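# Slide butter cartons down the three non-sticky shelf lanes

## Task

The shelf has five sloped lanes that cartons slide down to a stop at the lower end; two lanes are secretly sticky from a dried spill and look no different. Using the three butter cartons, end with one carton resting against the bottom stop of every lane that is not sticky. Cartons may be released on any lane, but one released while level will tip onto the slope and may be judged a drop. Nothing the robot is still holding in place counts, so finish with both grippers open and moved away.

## Robot and tools

Robot: two arms, left_arm and right_arm, each with a parallel two-finger gripper. Cameras: cam_high (overview), cam_left_wrist, cam_right_wrist, all 896x504. Images come back in that order.

Frames. Result lines report each gripper in a shared scene frame: origin on the table surface midway between the arms, +z up, +x reaching out over the table, left_arm on the +y side. The arm names do not match image sides. Positions are in metres, orientation as a quaternion wxyz; reported positions can be a little off, worse at long reach. Each gripper also has its own axes: fingers point along its +z and close along its y. The reported point sits between the finger pads, roughly 1 cm behind the tips.

The row. Every motion command uses one row of 14 numbers, each in [-1, 1], always covering both arms: left_arm dx, dy, dz, rx, ry, rz, opening, then right_arm in the same order. dx..rz are an offset, not a pose: they are expressed in that gripper's own axes and measured from the gripper's pose at the start of the command (for the first command of a call, from the last pose a result showed). Scale: 1.0 equals 0.6 m of travel or 180 degrees; rx, ry, rz form a single rotation vector. Opening is absolute: +1 fully open (0.094 m), -1 closed. An optional 12 extra numbers (0 to 1) scale joint stiffness, left's six joints then right's six, and persist until changed.

execute_actions(actions): a list of actions; each action is a table of at most 15 rows, each row lasting one 1/30 s step, the last row repeated to fill 15 steps. All rows in an action are offsets from the action's start pose, not from the previous row. Each step's command is clipped to 70 mm and 16 degrees from the measured pose, so big offsets need several actions. An empty list just returns state and images.

move(target, speed, blocking): target is one row as above, offsets from the last shown pose; each gripper travels straight toward it and both paths finish together, lasting 0.5 to 10 s (cut off at 10 s). speed is m/s, 0.002 to 0.5, default 0.25; rotation limited to twice that in rad/s. Openings are applied at the start. Moves do not avoid obstacles or the other arm, and grippers can lag, stray or overshoot speed near full reach. Faster contact and targets further past contact mean harder hits. With blocking=false the result arrives after 0.5 s; you must call wait or stop before any further move or execute_actions.

wait(seconds): 0 to 10; lets time pass holding the last commands, returning early if a running move ends. stop(): brakes a running move (needs room; fingers keep moving). zoom_image(camera, region): region [x0, y0, x1, y1] in pixels of that camera's last image, at most 504x504. finished_scene(scene): ends the current scene, passing its number; irreversible, and the goal must already hold.

Result lines. State line gives each gripper's position and quat. grip_measured is finger opening on the command scale; the last Joint positions value is opening in metres. Hand target lines show where the controller is driving each gripper. The move: line gives the ending (done, off_target, moving, held, fault) plus limits; paced means the commanded pose was clipped, held means a safety check blocked steps (after which the arm may jump faster than speed). Distances to target are listed. pose unreachable means the clearance check altered or blocked the named arm. FAULT lines mean an arm stopped; MOTOR HOT warns from 85 °C and an OVER-TEMPERATURE FAULT at 100 °C drops the arm and its load until it cools.

Practical notes. Arms usually end a centimetre or more low; repeated zero offsets let them sag. To hold an arm still, send the correction back to its desired pose in the first call of a reply, then zeros, raising the aim if it stays low. The sim runs while you think, holding your last command. To grip, command an opening about 0.03 under grip_measured (less for a lighter grip); readings can be off by about 1 mm per gripper. Joint limits (rad): waist ±2.880, shoulder 0 to 3.142, elbow 0 to 3.019, wrist pitch -1.693 to 1.571, wrist yaw ±1.571, wrist roll ±2.094; elbows cannot fully straighten.

Avoid: arms colliding or pressing on each other, dropping or knocking anything off the table, slamming or shoving objects, and releasing a carton level above a slope. Tilt the carton to match the lane before letting go so it slides rather than falls. Since sticky lanes cannot be seen, release a carton and watch whether it reaches the bottom stop; if it stalls, reuse cartons so the three good lanes each end with one. Brief external tugs or pushes may occur. At the end open both grippers and pull them clear.

Each tool is called after "Request:" by a JSON object that holds its "op" and its "data".

## Session

Request:
{"op": "execute_actions", "data": {"actions": []}}

Scene clock: 0.00 s.
left_arm: end_effector_position=(+0.6513, -0.0356, +0.3129) grip_measured=+1.000 end_effector_quat_wxyz=(+0.709, +0.624, +0.260, -0.204) | right_arm: end_effector_position=(+0.1897, -0.4797, +0.4000) grip_measured=+1.000 end_effector_quat_wxyz=(+0.175, +0.373, +0.802, -0.432)
Joint positions: left_arm=[-0.368  1.883  1.364  0.757  1.192  0.674  0.094] | right_arm=[-0.465  0.961  1.184 -1.36   0.898  0.285  0.094]
Joint velocities: left_arm=[-0.015 -0.005 -0.012  0.017  0.022 -0.007  0.   ] | right_arm=[-0.015 -0.005 -0.007  0.017 -0.037 -0.007  0.   ]
Motor temperatures (°C, as the motors report them): left_arm=[24 27 25 26 25 26] | right_arm=[27 24 24 27 24 23]
Hand target (left_arm): +0.656, -0.037, +0.315; +0.711, +0.624, +0.256, -0.201
Hand target (right_arm): +0.192, -0.481, +0.412; +0.187, +0.378, +0.798, -0.431
Joint stiffness scale: left_arm=[1. 1. 1. 1. 1. 1.] | right_arm=[1. 1. 1. 1. 1. 1.]

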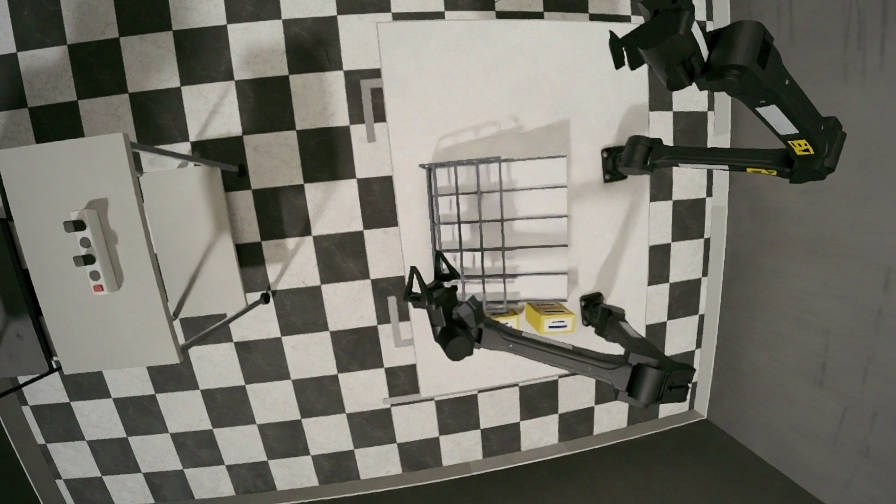

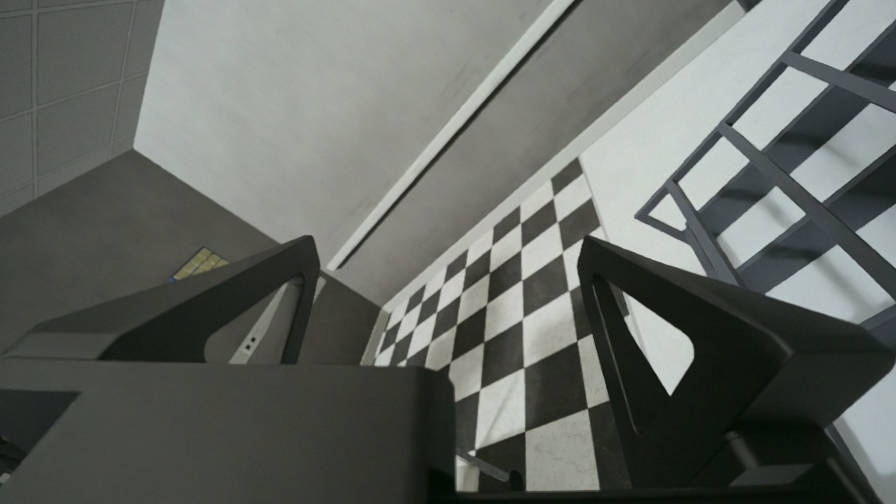

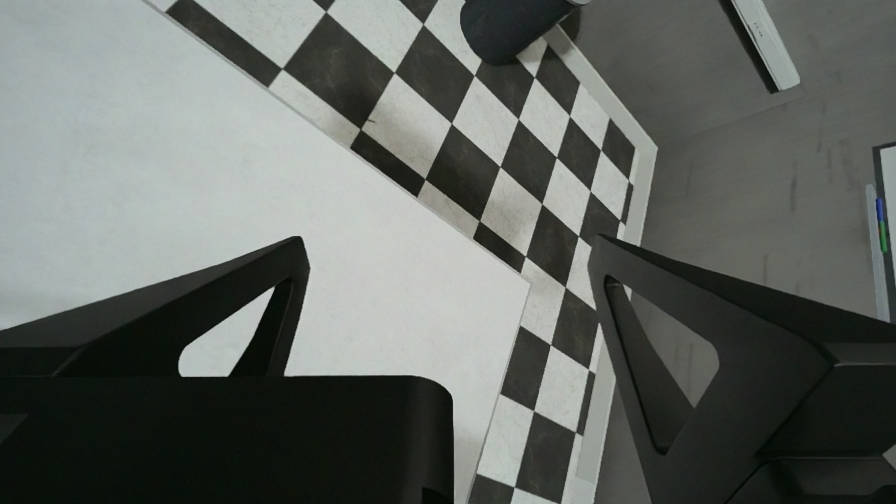

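Request:
{"op": "move", "data": {"target": [-0.618,-0.382,-0.305,0.518,0.149,0.19,1,0,0,0,0,0,0,1], "speed": 0.4}}

Request:
{"op": "zoom_image", "data": {"camera": "cam_high", "region": [380,130,680,380]}}

Scene clock: 11.77 s.
left_arm: end_effector_position=(+0.2037, +0.0961, +0.3639) grip_measured=+1.000 end_effector_quat_wxyz=(+0.093, +0.988, +0.072, +0.105) | right_arm: end_effector_position=(+0.1897, -0.4797, +0.4000) grip_measured=+1.000 end_effector_quat_wxyz=(+0.175, +0.373, +0.802, -0.432)
Joint positions: left_arm=[-1.041  0.861  1.231 -1.67  -0.076  2.08   0.094] | right_arm=[-0.465  0.961  1.184 -1.36   0.898  0.285  0.094]
Joint velocities: left_arm=[-0.005 -0.005 -0.007 -0.002 -0.037 -0.037  0.   ] | right_arm=[-0.005 -0.015 -0.007 -0.007  0.007 -0.037  0.   ]
Motor temperatures (°C, as the motors report them): left_arm=[24 28 27 26 25 26] | right_arm=[27 24 27 27 25 23]
Hand target (left_arm): +0.201, +0.098, +0.356; +0.078, +0.990, +0.060, +0.097
Hand target (right_arm): +0.190, -0.480, +0.400; +0.175, +0.373, +0.802, -0.432
Off the commanded pose (left_arm): 0.015 m, 18 deg; orientation clipped at the last step of the last action.
Off the commanded pose (right_arm): 0.000 m, 0 deg.
Joint stiffness scale: left_arm=[1. 1. 1. 1. 1. 1.] | right_arm=[1. 1. 1. 1. 1. 1.]
joint sent to its limit (left arm) — the command would take joint 4 (wrist pitch) past its lower limit and joint 6 (wrist roll) past its upper limit, so those joints were sent only as far as their limits.
move: off_target (left_arm); limits=paced

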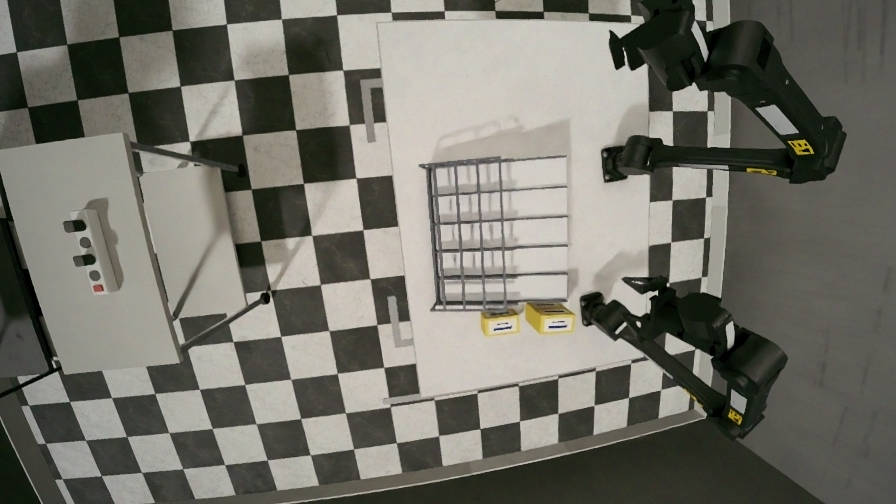

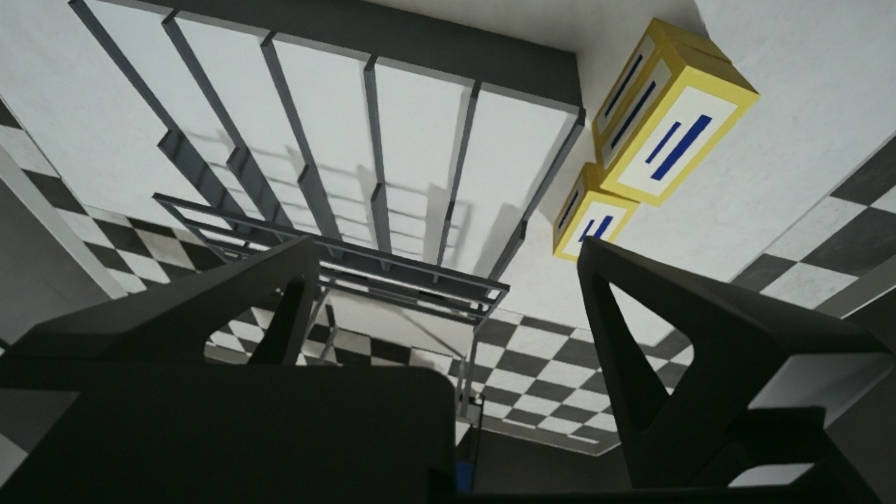

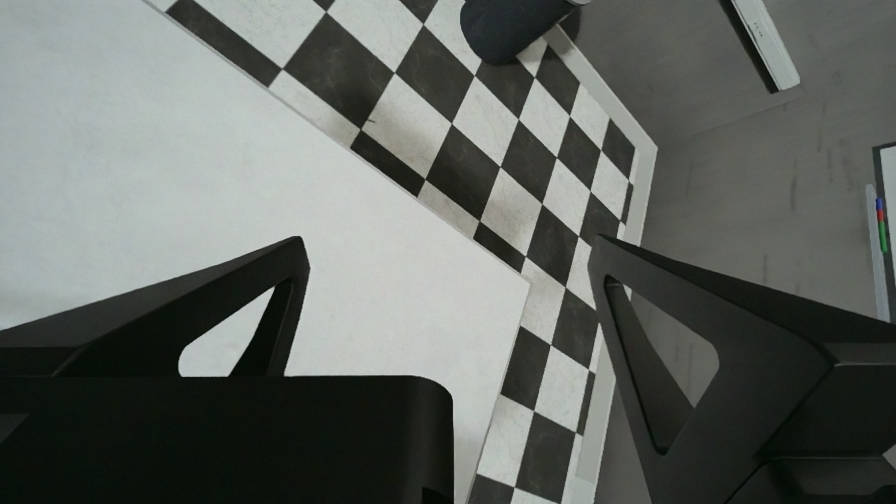

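Region (380, 130, 680, 380) of cam_high's 896x504 image, scaled by 1.680, with more detail than that image has.

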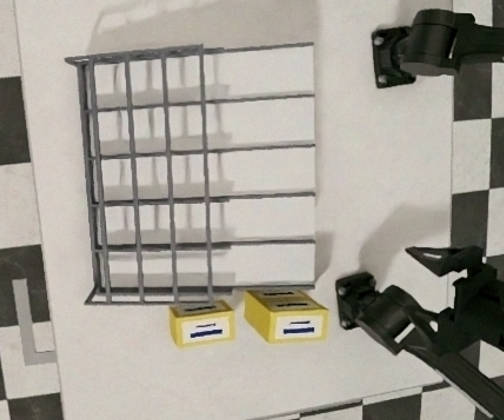

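Request:
{"op": "move", "data": {"target": [0.2,-0.17,0.17,0.10,0.089,-0.945,1,0,0,0,0,0,0,1], "speed": 0.4}}

Scene clock: 25.20 s.
left_arm: end_effector_position=(+0.3279, +0.1995, +0.2755) grip_measured=+1.000 end_effector_quat_wxyz=(+0.004, +0.014, +1.000, +0.002) | right_arm: end_effector_position=(+0.1897, -0.4797, +0.4000) grip_measured=+1.000 end_effector_quat_wxyz=(+0.175, +0.373, +0.802, -0.432)
Joint positions: left_arm=[-0.416  1.108  1.164 -1.62  -0.006 -0.275  0.094] | right_arm=[-0.465  0.961  1.184 -1.36   0.898  0.285  0.094]
Joint velocities: left_arm=[ 0.015  0.005 -0.007  0.007 -0.022 -0.066  0.   ] | right_arm=[-0.015 -0.005 -0.012 -0.012  0.022 -0.081  0.   ]
Motor temperatures (°C, as the motors report them): left_arm=[24 27 28 26 25 26] | right_arm=[27 24 28 27 25 23]
Hand target (left_arm): +0.331, +0.201, +0.267; +0.000, +0.001, +1.000, +0.002
Hand target (right_arm): +0.190, -0.480, +0.400; +0.175, +0.373, +0.802, -0.432
Off the commanded pose (left_arm): 0.007 m, 2 deg.
Off the commanded pose (right_arm): 0.000 m, 0 deg.
Joint stiffness scale: left_arm=[1. 1. 1. 1. 1. 1.] | right_arm=[1. 1. 1. 1. 1. 1.]
move: done

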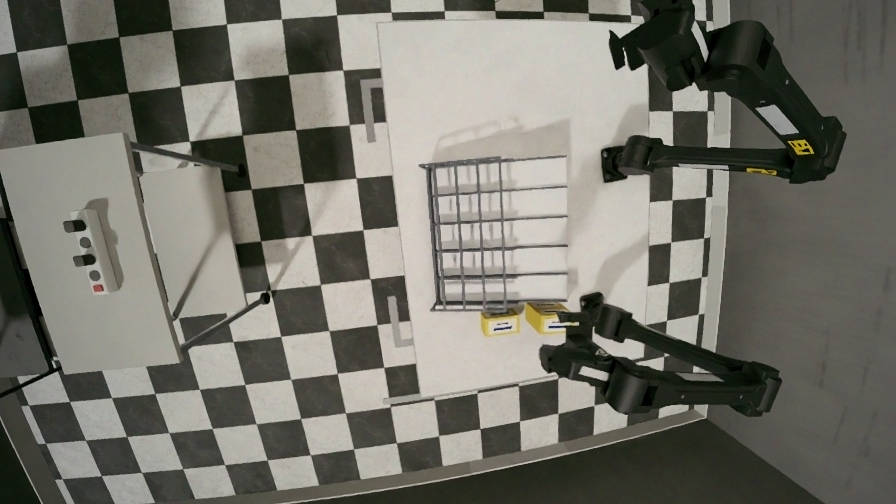

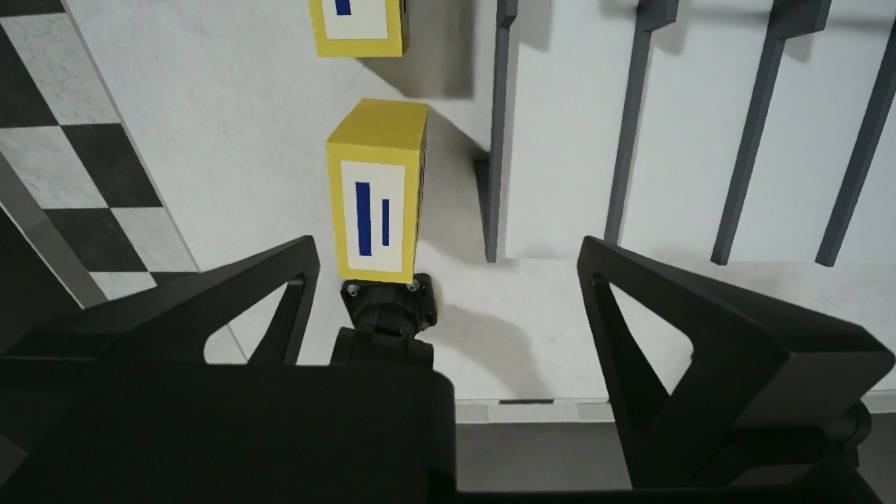

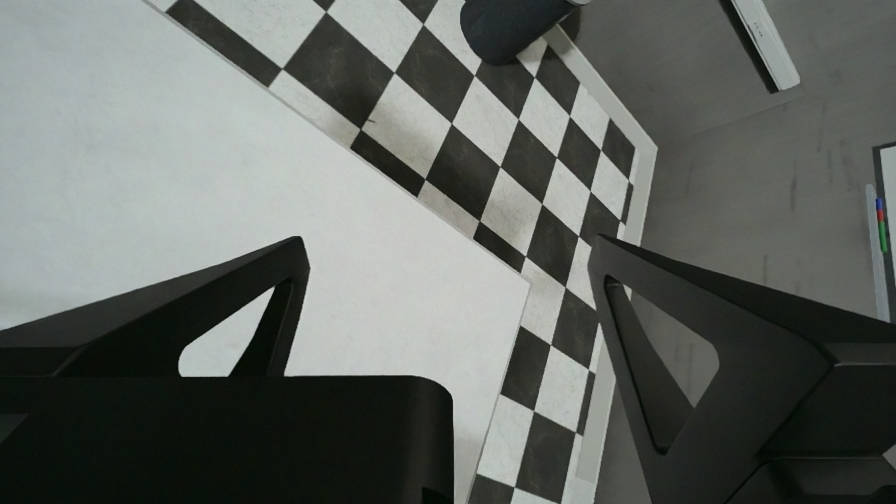

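Request:
{"op": "move", "data": {"target": [0.02,0.075,0.17,0,0,0,1,0,0,0,0,0,0,1]}}

Scene clock: 29.87 s.
left_arm: end_effector_position=(+0.3150, +0.2444, +0.1754) grip_measured=+1.000 end_effector_quat_wxyz=(-0.004, +0.008, +1.000, +0.004) | right_arm: end_effector_position=(+0.1897, -0.4797, +0.4000) grip_measured=+1.000 end_effector_quat_wxyz=(+0.175, +0.373, +0.802, -0.432)
Joint positions: left_arm=[-0.274  1.075  0.878 -1.383 -0.007 -0.144  0.094] | right_arm=[-0.465  0.961  1.184 -1.36   0.898  0.285  0.094]
Joint velocities: left_arm=[ 0.005 -0.005 -0.017  0.022  0.022  0.007  0.   ] | right_arm=[-0.005 -0.005 -0.007  0.002 -0.037 -0.007  0.   ]
Motor temperatures (°C, as the motors report them): left_arm=[24 27 28 26 25 26] | right_arm=[27 24 28 27 25 23]
Hand target (left_arm): +0.317, +0.246, +0.174; +0.004, +0.014, +1.000, +0.003
Hand target (right_arm): +0.190, -0.480, +0.400; +0.175, +0.373, +0.802, -0.432
Off the commanded pose (left_arm): 0.004 m, 1 deg.
Off the commanded pose (right_arm): 0.000 m, 0 deg.
Joint stiffness scale: left_arm=[1. 1. 1. 1. 1. 1.] | right_arm=[1. 1. 1. 1. 1. 1.]
move: done

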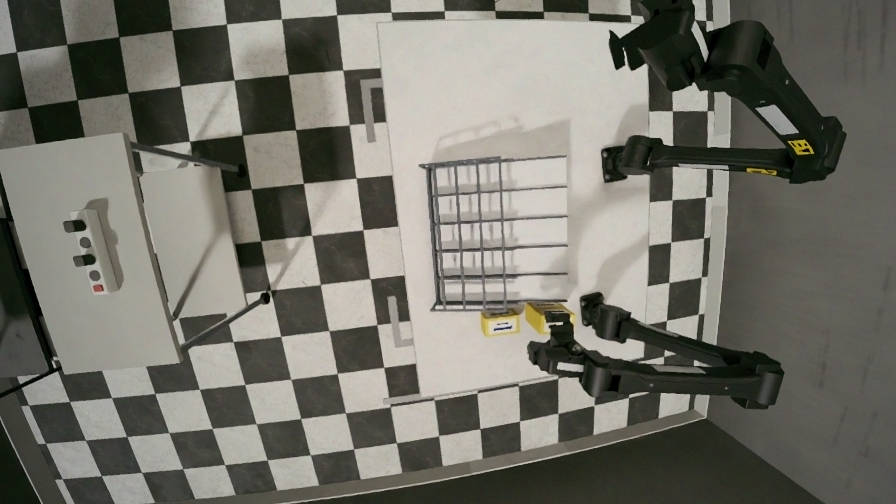

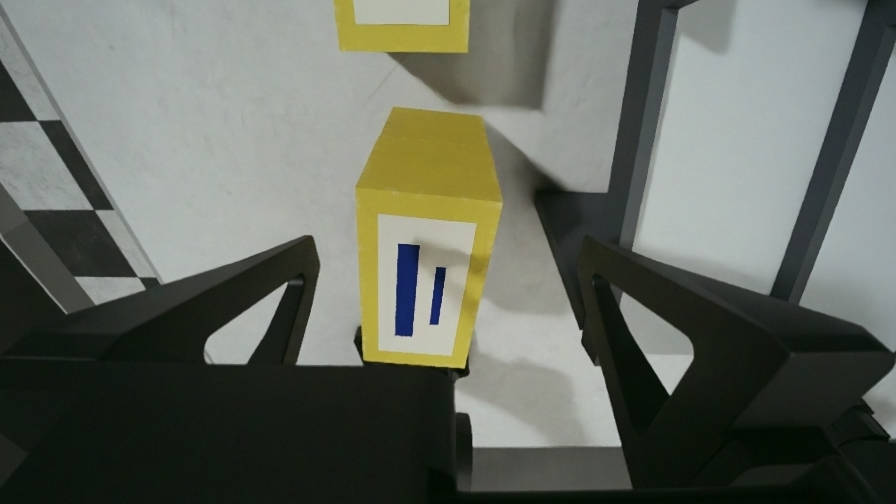

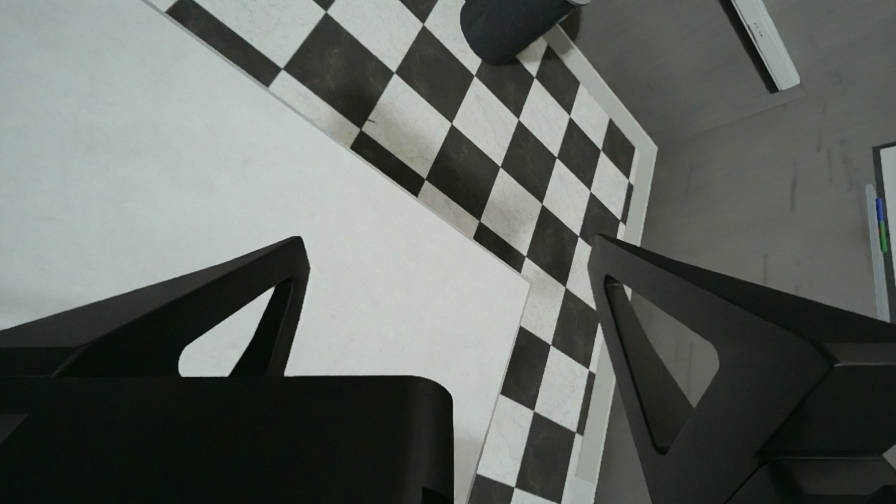

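Request:
{"op": "move", "data": {"target": [0.085,0.017,0.09,0,0,0,1,0,0,0,0,0,0,1], "speed": 0.15}}

Scene clock: 34.40 s.
left_arm: end_effector_position=(+0.2616, +0.2532, +0.1257) grip_measured=+1.000 end_effector_quat_wxyz=(-0.010, +0.009, +1.000, +0.005) | right_arm: end_effector_position=(+0.1897, -0.4797, +0.4000) grip_measured=+1.000 end_effector_quat_wxyz=(+0.175, +0.373, +0.802, -0.432)
Joint positions: left_arm=[-0.273  0.954  0.67  -1.308 -0.007 -0.141  0.094] | right_arm=[-0.465  0.961  1.184 -1.36   0.898  0.285  0.094]
Joint velocities: left_arm=[ 0.005 -0.015 -0.012 -0.002 -0.022 -0.022  0.   ] | right_arm=[-0.015 -0.005 -0.017 -0.022 -0.066  0.007  0.   ]
Motor temperatures (°C, as the motors report them): left_arm=[24 27 28 26 25 26] | right_arm=[27 24 29 27 25 23]
Hand target (left_arm): +0.263, +0.256, +0.123; -0.004, +0.008, +1.000, +0.005
Hand target (right_arm): +0.190, -0.480, +0.400; +0.175, +0.373, +0.802, -0.432
Off the commanded pose (left_arm): 0.005 m, 1 deg.
Off the commanded pose (right_arm): 0.000 m, 0 deg.
Joint stiffness scale: left_arm=[1. 1. 1. 1. 1. 1.] | right_arm=[1. 1. 1. 1. 1. 1.]
move: done

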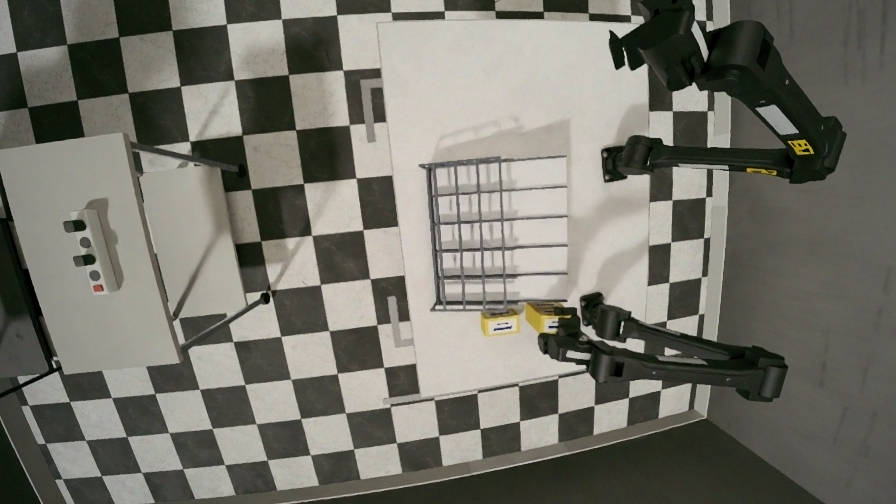

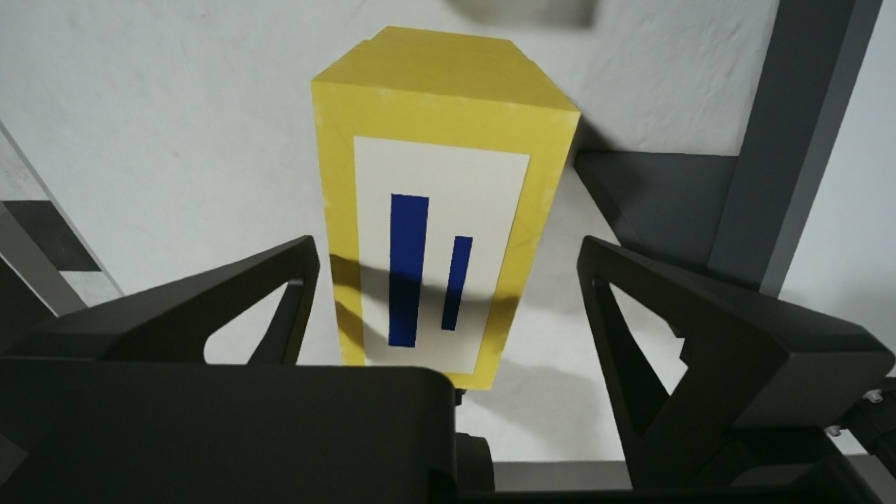

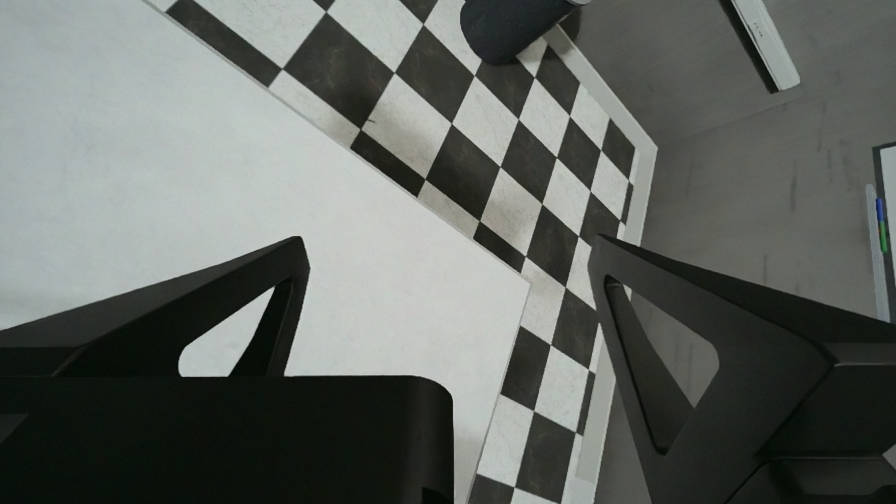

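Request:
{"op": "move", "data": {"target": [0,0.01,0.055,0,0,0,1,0,0,0,0,0,0,1], "speed": 0.08}}

Request:
{"op": "move", "data": {"target": [0,0,0,0,0,0,0.2,0,0,0,0,0,0,1]}}

Scene clock: 38.23 s.
left_arm: end_effector_position=(+0.2610, +0.2571, +0.0990) grip_measured=+1.000 end_effector_quat_wxyz=(-0.009, +0.006, +1.000, +0.005) | right_arm: end_effector_position=(+0.1897, -0.4797, +0.4000) grip_measured=+1.000 end_effector_quat_wxyz=(+0.175, +0.373, +0.802, -0.432)
Joint positions: left_arm=[-0.256  0.979  0.609 -1.22  -0.007 -0.131  0.094] | right_arm=[-0.465  0.961  1.184 -1.36   0.898  0.285  0.094]
Joint velocities: left_arm=[-0.005 -0.005 -0.007  0.002 -0.022 -0.007  0.   ] | right_arm=[ 0.005  0.005  0.007  0.017  0.037 -0.007  0.   ]
Motor temperatures (°C, as the motors report them): left_arm=[24 27 28 26 25 26] | right_arm=[27 24 29 27 25 23]
Hand target (left_arm): +0.261, +0.260, +0.093; -0.010, +0.009, +1.000, +0.005
Hand target (right_arm): +0.190, -0.480, +0.400; +0.175, +0.373, +0.802, -0.432
Off the commanded pose (left_arm): 0.007 m, 0 deg.
Off the commanded pose (right_arm): 0.000 m, 0 deg.
Joint stiffness scale: left_arm=[1. 1. 1. 1. 1. 1.] | right_arm=[1. 1. 1. 1. 1. 1.]
move: done

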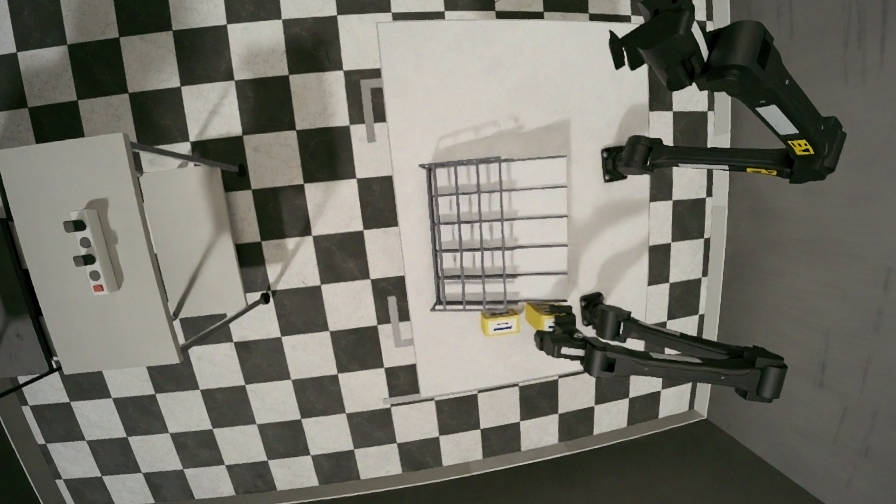

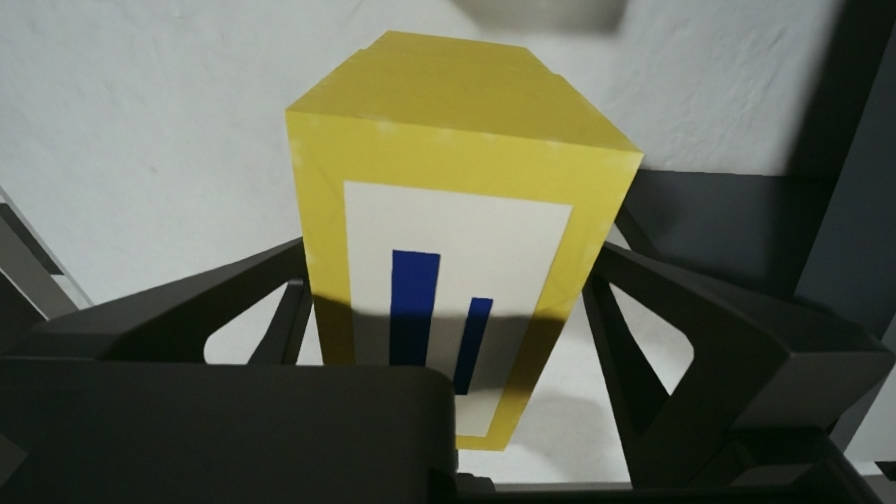

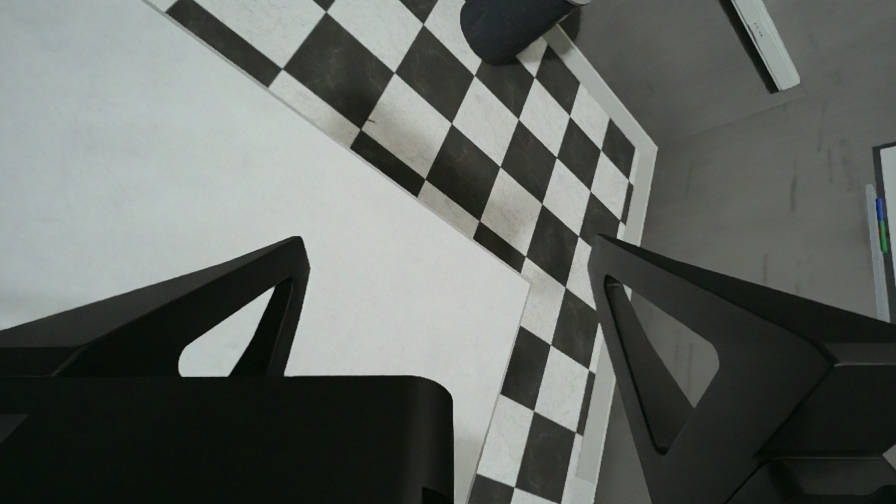

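Scene clock: 38.73 s.
left_arm: end_effector_position=(+0.2610, +0.2573, +0.0990) grip_measured=+0.373 end_effector_quat_wxyz=(-0.009, +0.005, +1.000, +0.006) | right_arm: end_effector_position=(+0.1897, -0.4797, +0.4000) grip_measured=+1.000 end_effector_quat_wxyz=(+0.175, +0.373, +0.802, -0.432)
Joint positions: left_arm=[-0.256  0.979  0.609 -1.22  -0.009 -0.131  0.065] | right_arm=[-0.465  0.961  1.184 -1.36   0.898  0.285  0.094]
Joint velocities: left_arm=[-0.005  0.005 -0.002  0.002  0.022 -0.007 -0.   ] | right_arm=[-0.005 -0.005 -0.007  0.012 -0.022  0.007  0.   ]
Motor temperatures (°C, as the motors report them): left_arm=[24 27 28 26 25 26] | right_arm=[27 24 29 27 25 23]
Hand target (left_arm): +0.261, +0.257, +0.099; -0.009, +0.006, +1.000, +0.005
Hand target (right_arm): +0.190, -0.480, +0.400; +0.175, +0.373, +0.802, -0.432
Off the commanded pose (left_arm): 0.000 m, 0 deg.
Off the commanded pose (right_arm): 0.000 m, 0 deg.
Joint stiffness scale: left_arm=[1. 1. 1. 1. 1. 1.] | right_arm=[1. 1. 1. 1. 1. 1.]
move: done

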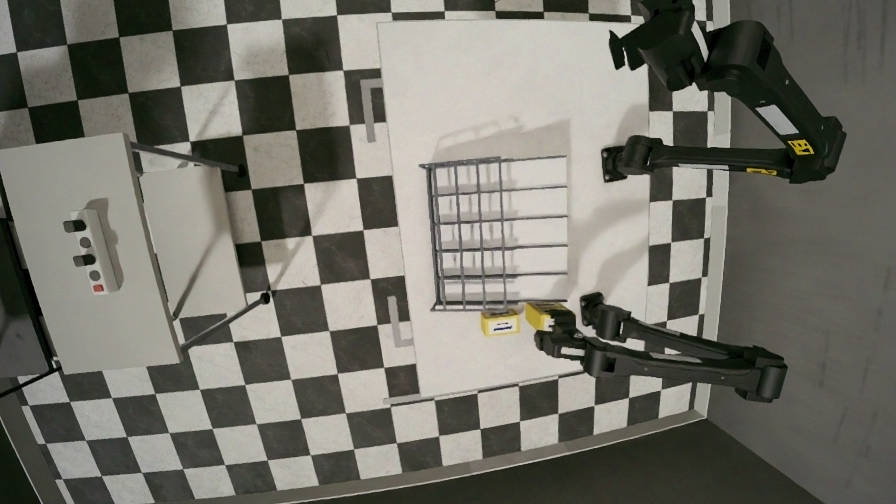

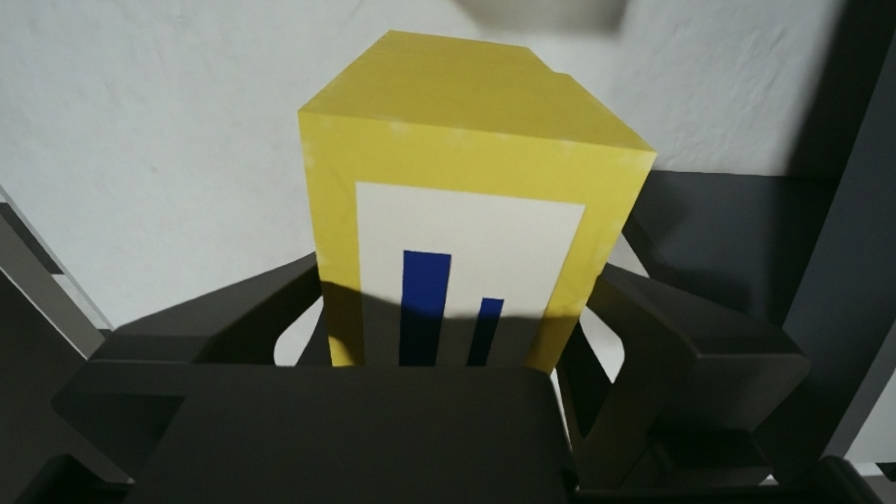

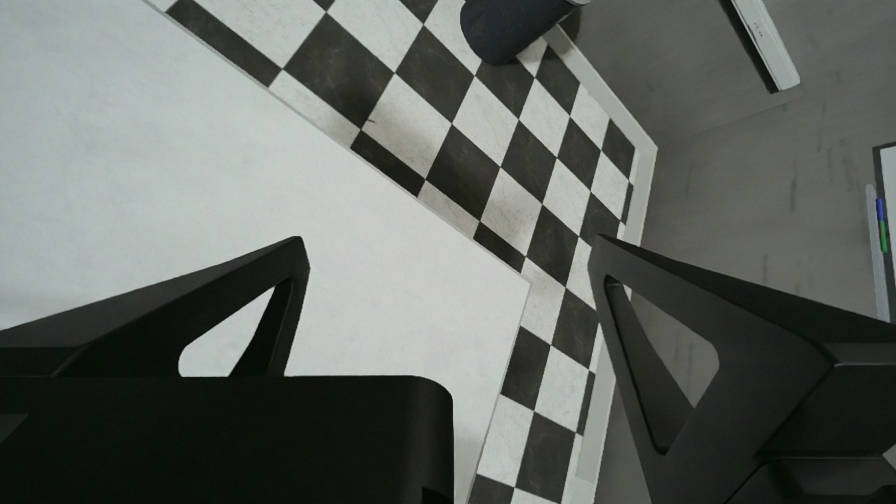

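Request:
{"op": "move", "data": {"target": [0,0,-0.22,0,0,0,0.33,0,0,0,0,0,0,1]}}

Request:
{"op": "move", "data": {"target": [-0.05,-0.22,0,0,0,0,0.33,0,0,0,0,0,0,1]}}

Scene clock: 46.43 s.
left_arm: end_effector_position=(+0.2546, +0.2582, +0.2079) grip_measured=+0.373 end_effector_quat_wxyz=(-0.030, +0.005, +0.999, +0.008) | right_arm: end_effector_position=(+0.1897, -0.4797, +0.4000) grip_measured=+1.000 end_effector_quat_wxyz=(+0.175, +0.373, +0.802, -0.432)
Joint positions: left_arm=[-0.256  0.918  0.867 -1.582 -0.009 -0.131  0.065] | right_arm=[-0.465  0.961  1.184 -1.36   0.898  0.285  0.094]
Joint velocities: left_arm=[ 0.005 -0.005 -0.002 -0.007 -0.066  0.007 -0.   ] | right_arm=[ 0.005 -0.005 -0.007  0.017  0.022 -0.007  0.   ]
Motor temperatures (°C, as the motors report them): left_arm=[24 27 28 26 25 26] | right_arm=[27 24 29 27 25 23]
Hand target (left_arm): +0.264, +0.256, +0.231; -0.008, +0.005, +1.000, +0.005
Hand target (right_arm): +0.190, -0.480, +0.400; +0.175, +0.373, +0.802, -0.432
Off the commanded pose (left_arm): 0.025 m, 2 deg.
Off the commanded pose (right_arm): 0.000 m, 0 deg.
Joint stiffness scale: left_arm=[1. 1. 1. 1. 1. 1.] | right_arm=[1. 1. 1. 1. 1. 1.]
move: off_target (left_arm); limits=paced

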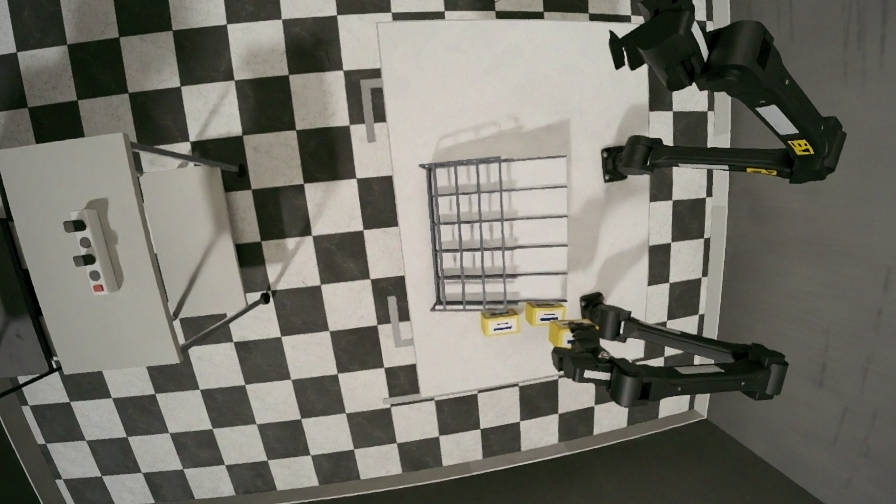

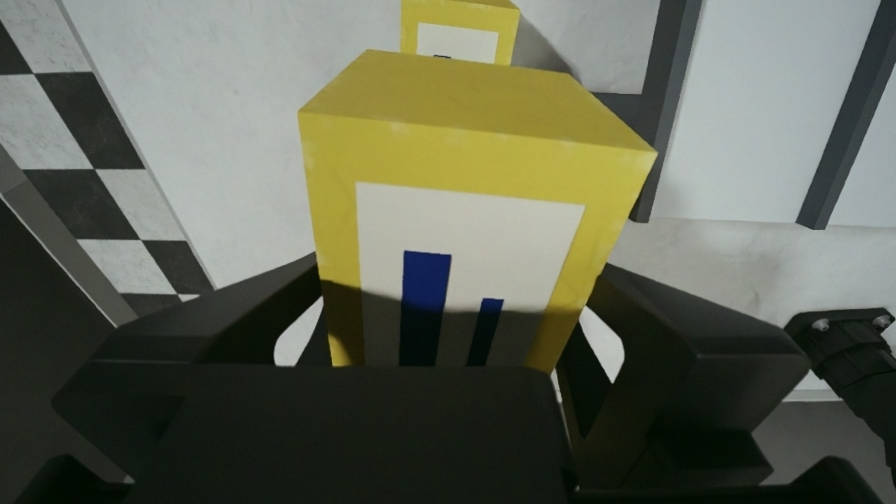

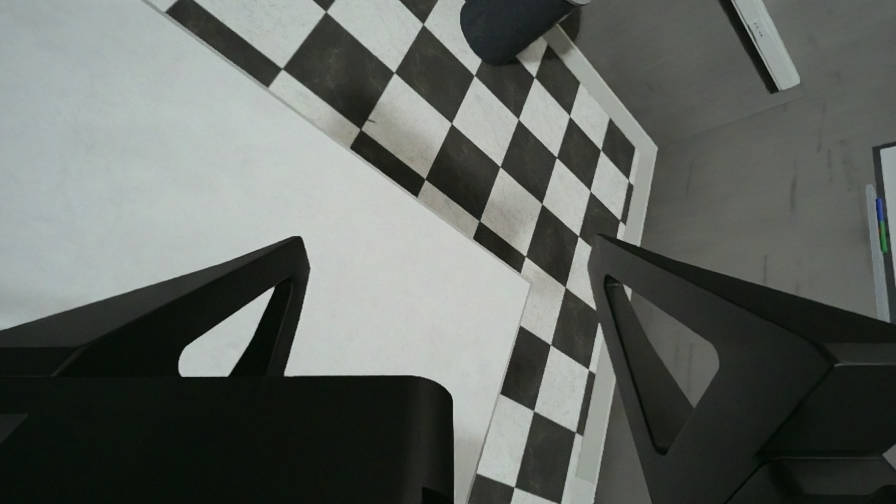

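Scene clock: 47.60 s.
left_arm: end_effector_position=(+0.2564, +0.1943, +0.1940) grip_measured=+0.373 end_effector_quat_wxyz=(-0.063, -0.011, +0.994, +0.085) | right_arm: end_effector_position=(+0.1897, -0.4797, +0.4000) grip_measured=+1.000 end_effector_quat_wxyz=(+0.175, +0.373, +0.802, -0.432)
Joint positions: left_arm=[-0.593  1.073  0.912 -1.603 -0.091 -0.51   0.065] | right_arm=[-0.465  0.961  1.184 -1.36   0.898  0.285  0.094]
Joint velocities: left_arm=[-0.005 -0.005  0.012 -0.002 -0.037 -0.022  0.   ] | right_arm=[-0.005 -0.005 -0.002 -0.002 -0.022  0.022  0.   ]
Motor temperatures (°C, as the motors report them): left_arm=[24 27 29 26 26 26] | right_arm=[27 24 29 27 25 23]
Hand target (left_arm): +0.277, +0.133, +0.208; -0.035, +0.010, +0.999, +0.006
Hand target (right_arm): +0.190, -0.480, +0.400; +0.175, +0.373, +0.802, -0.432
Off the commanded pose (left_arm): 0.074 m, 10 deg.
Off the commanded pose (right_arm): 0.000 m, 0 deg.
Joint stiffness scale: left_arm=[1. 1. 1. 1. 1. 1.] | right_arm=[1. 1. 1. 1. 1. 1.]
move: off_target (left_arm)

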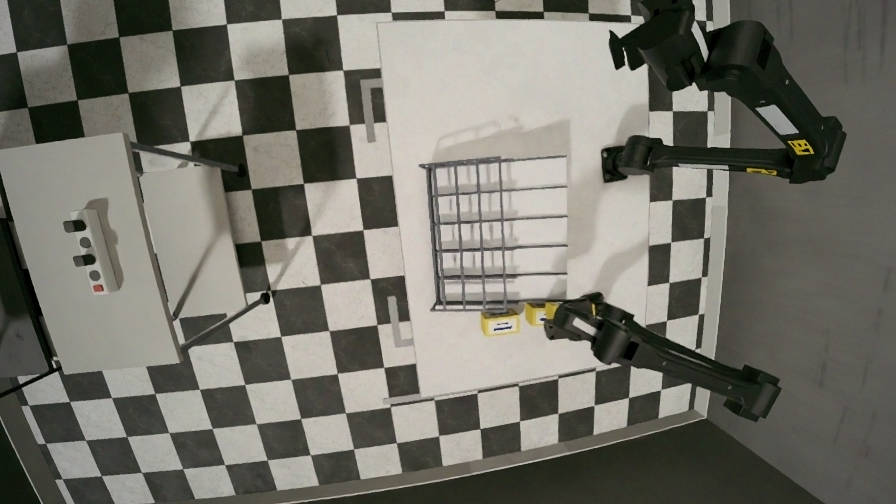

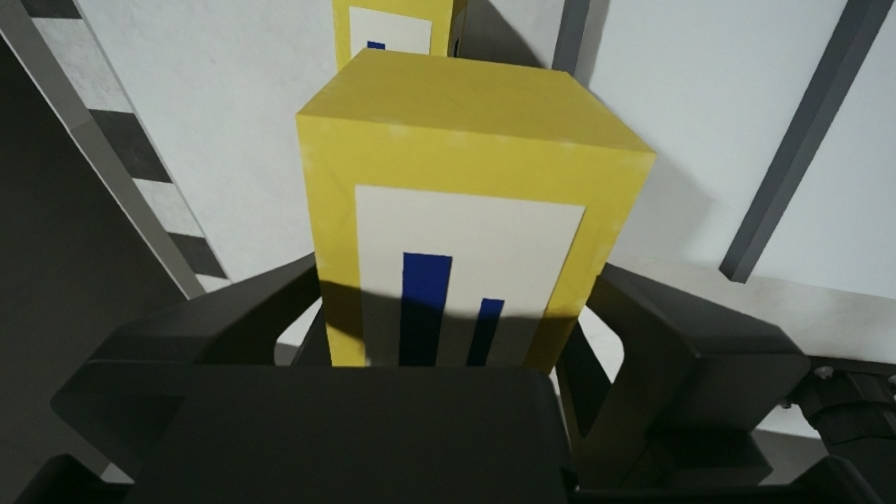

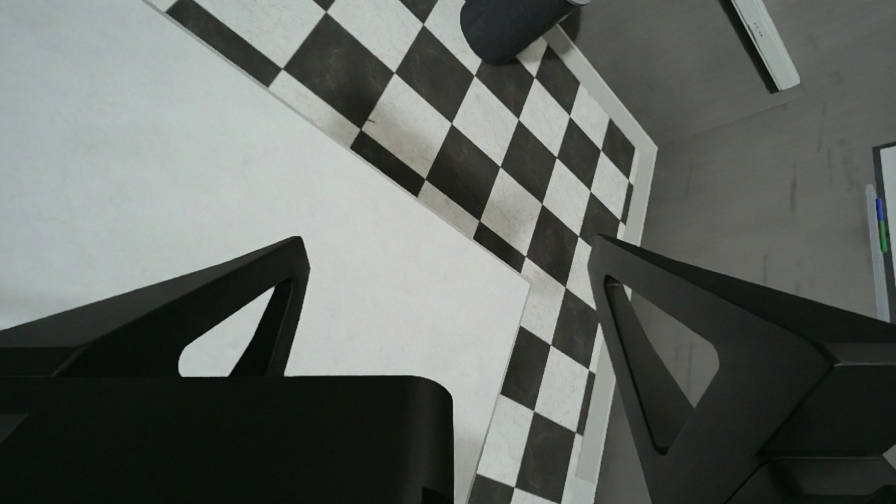

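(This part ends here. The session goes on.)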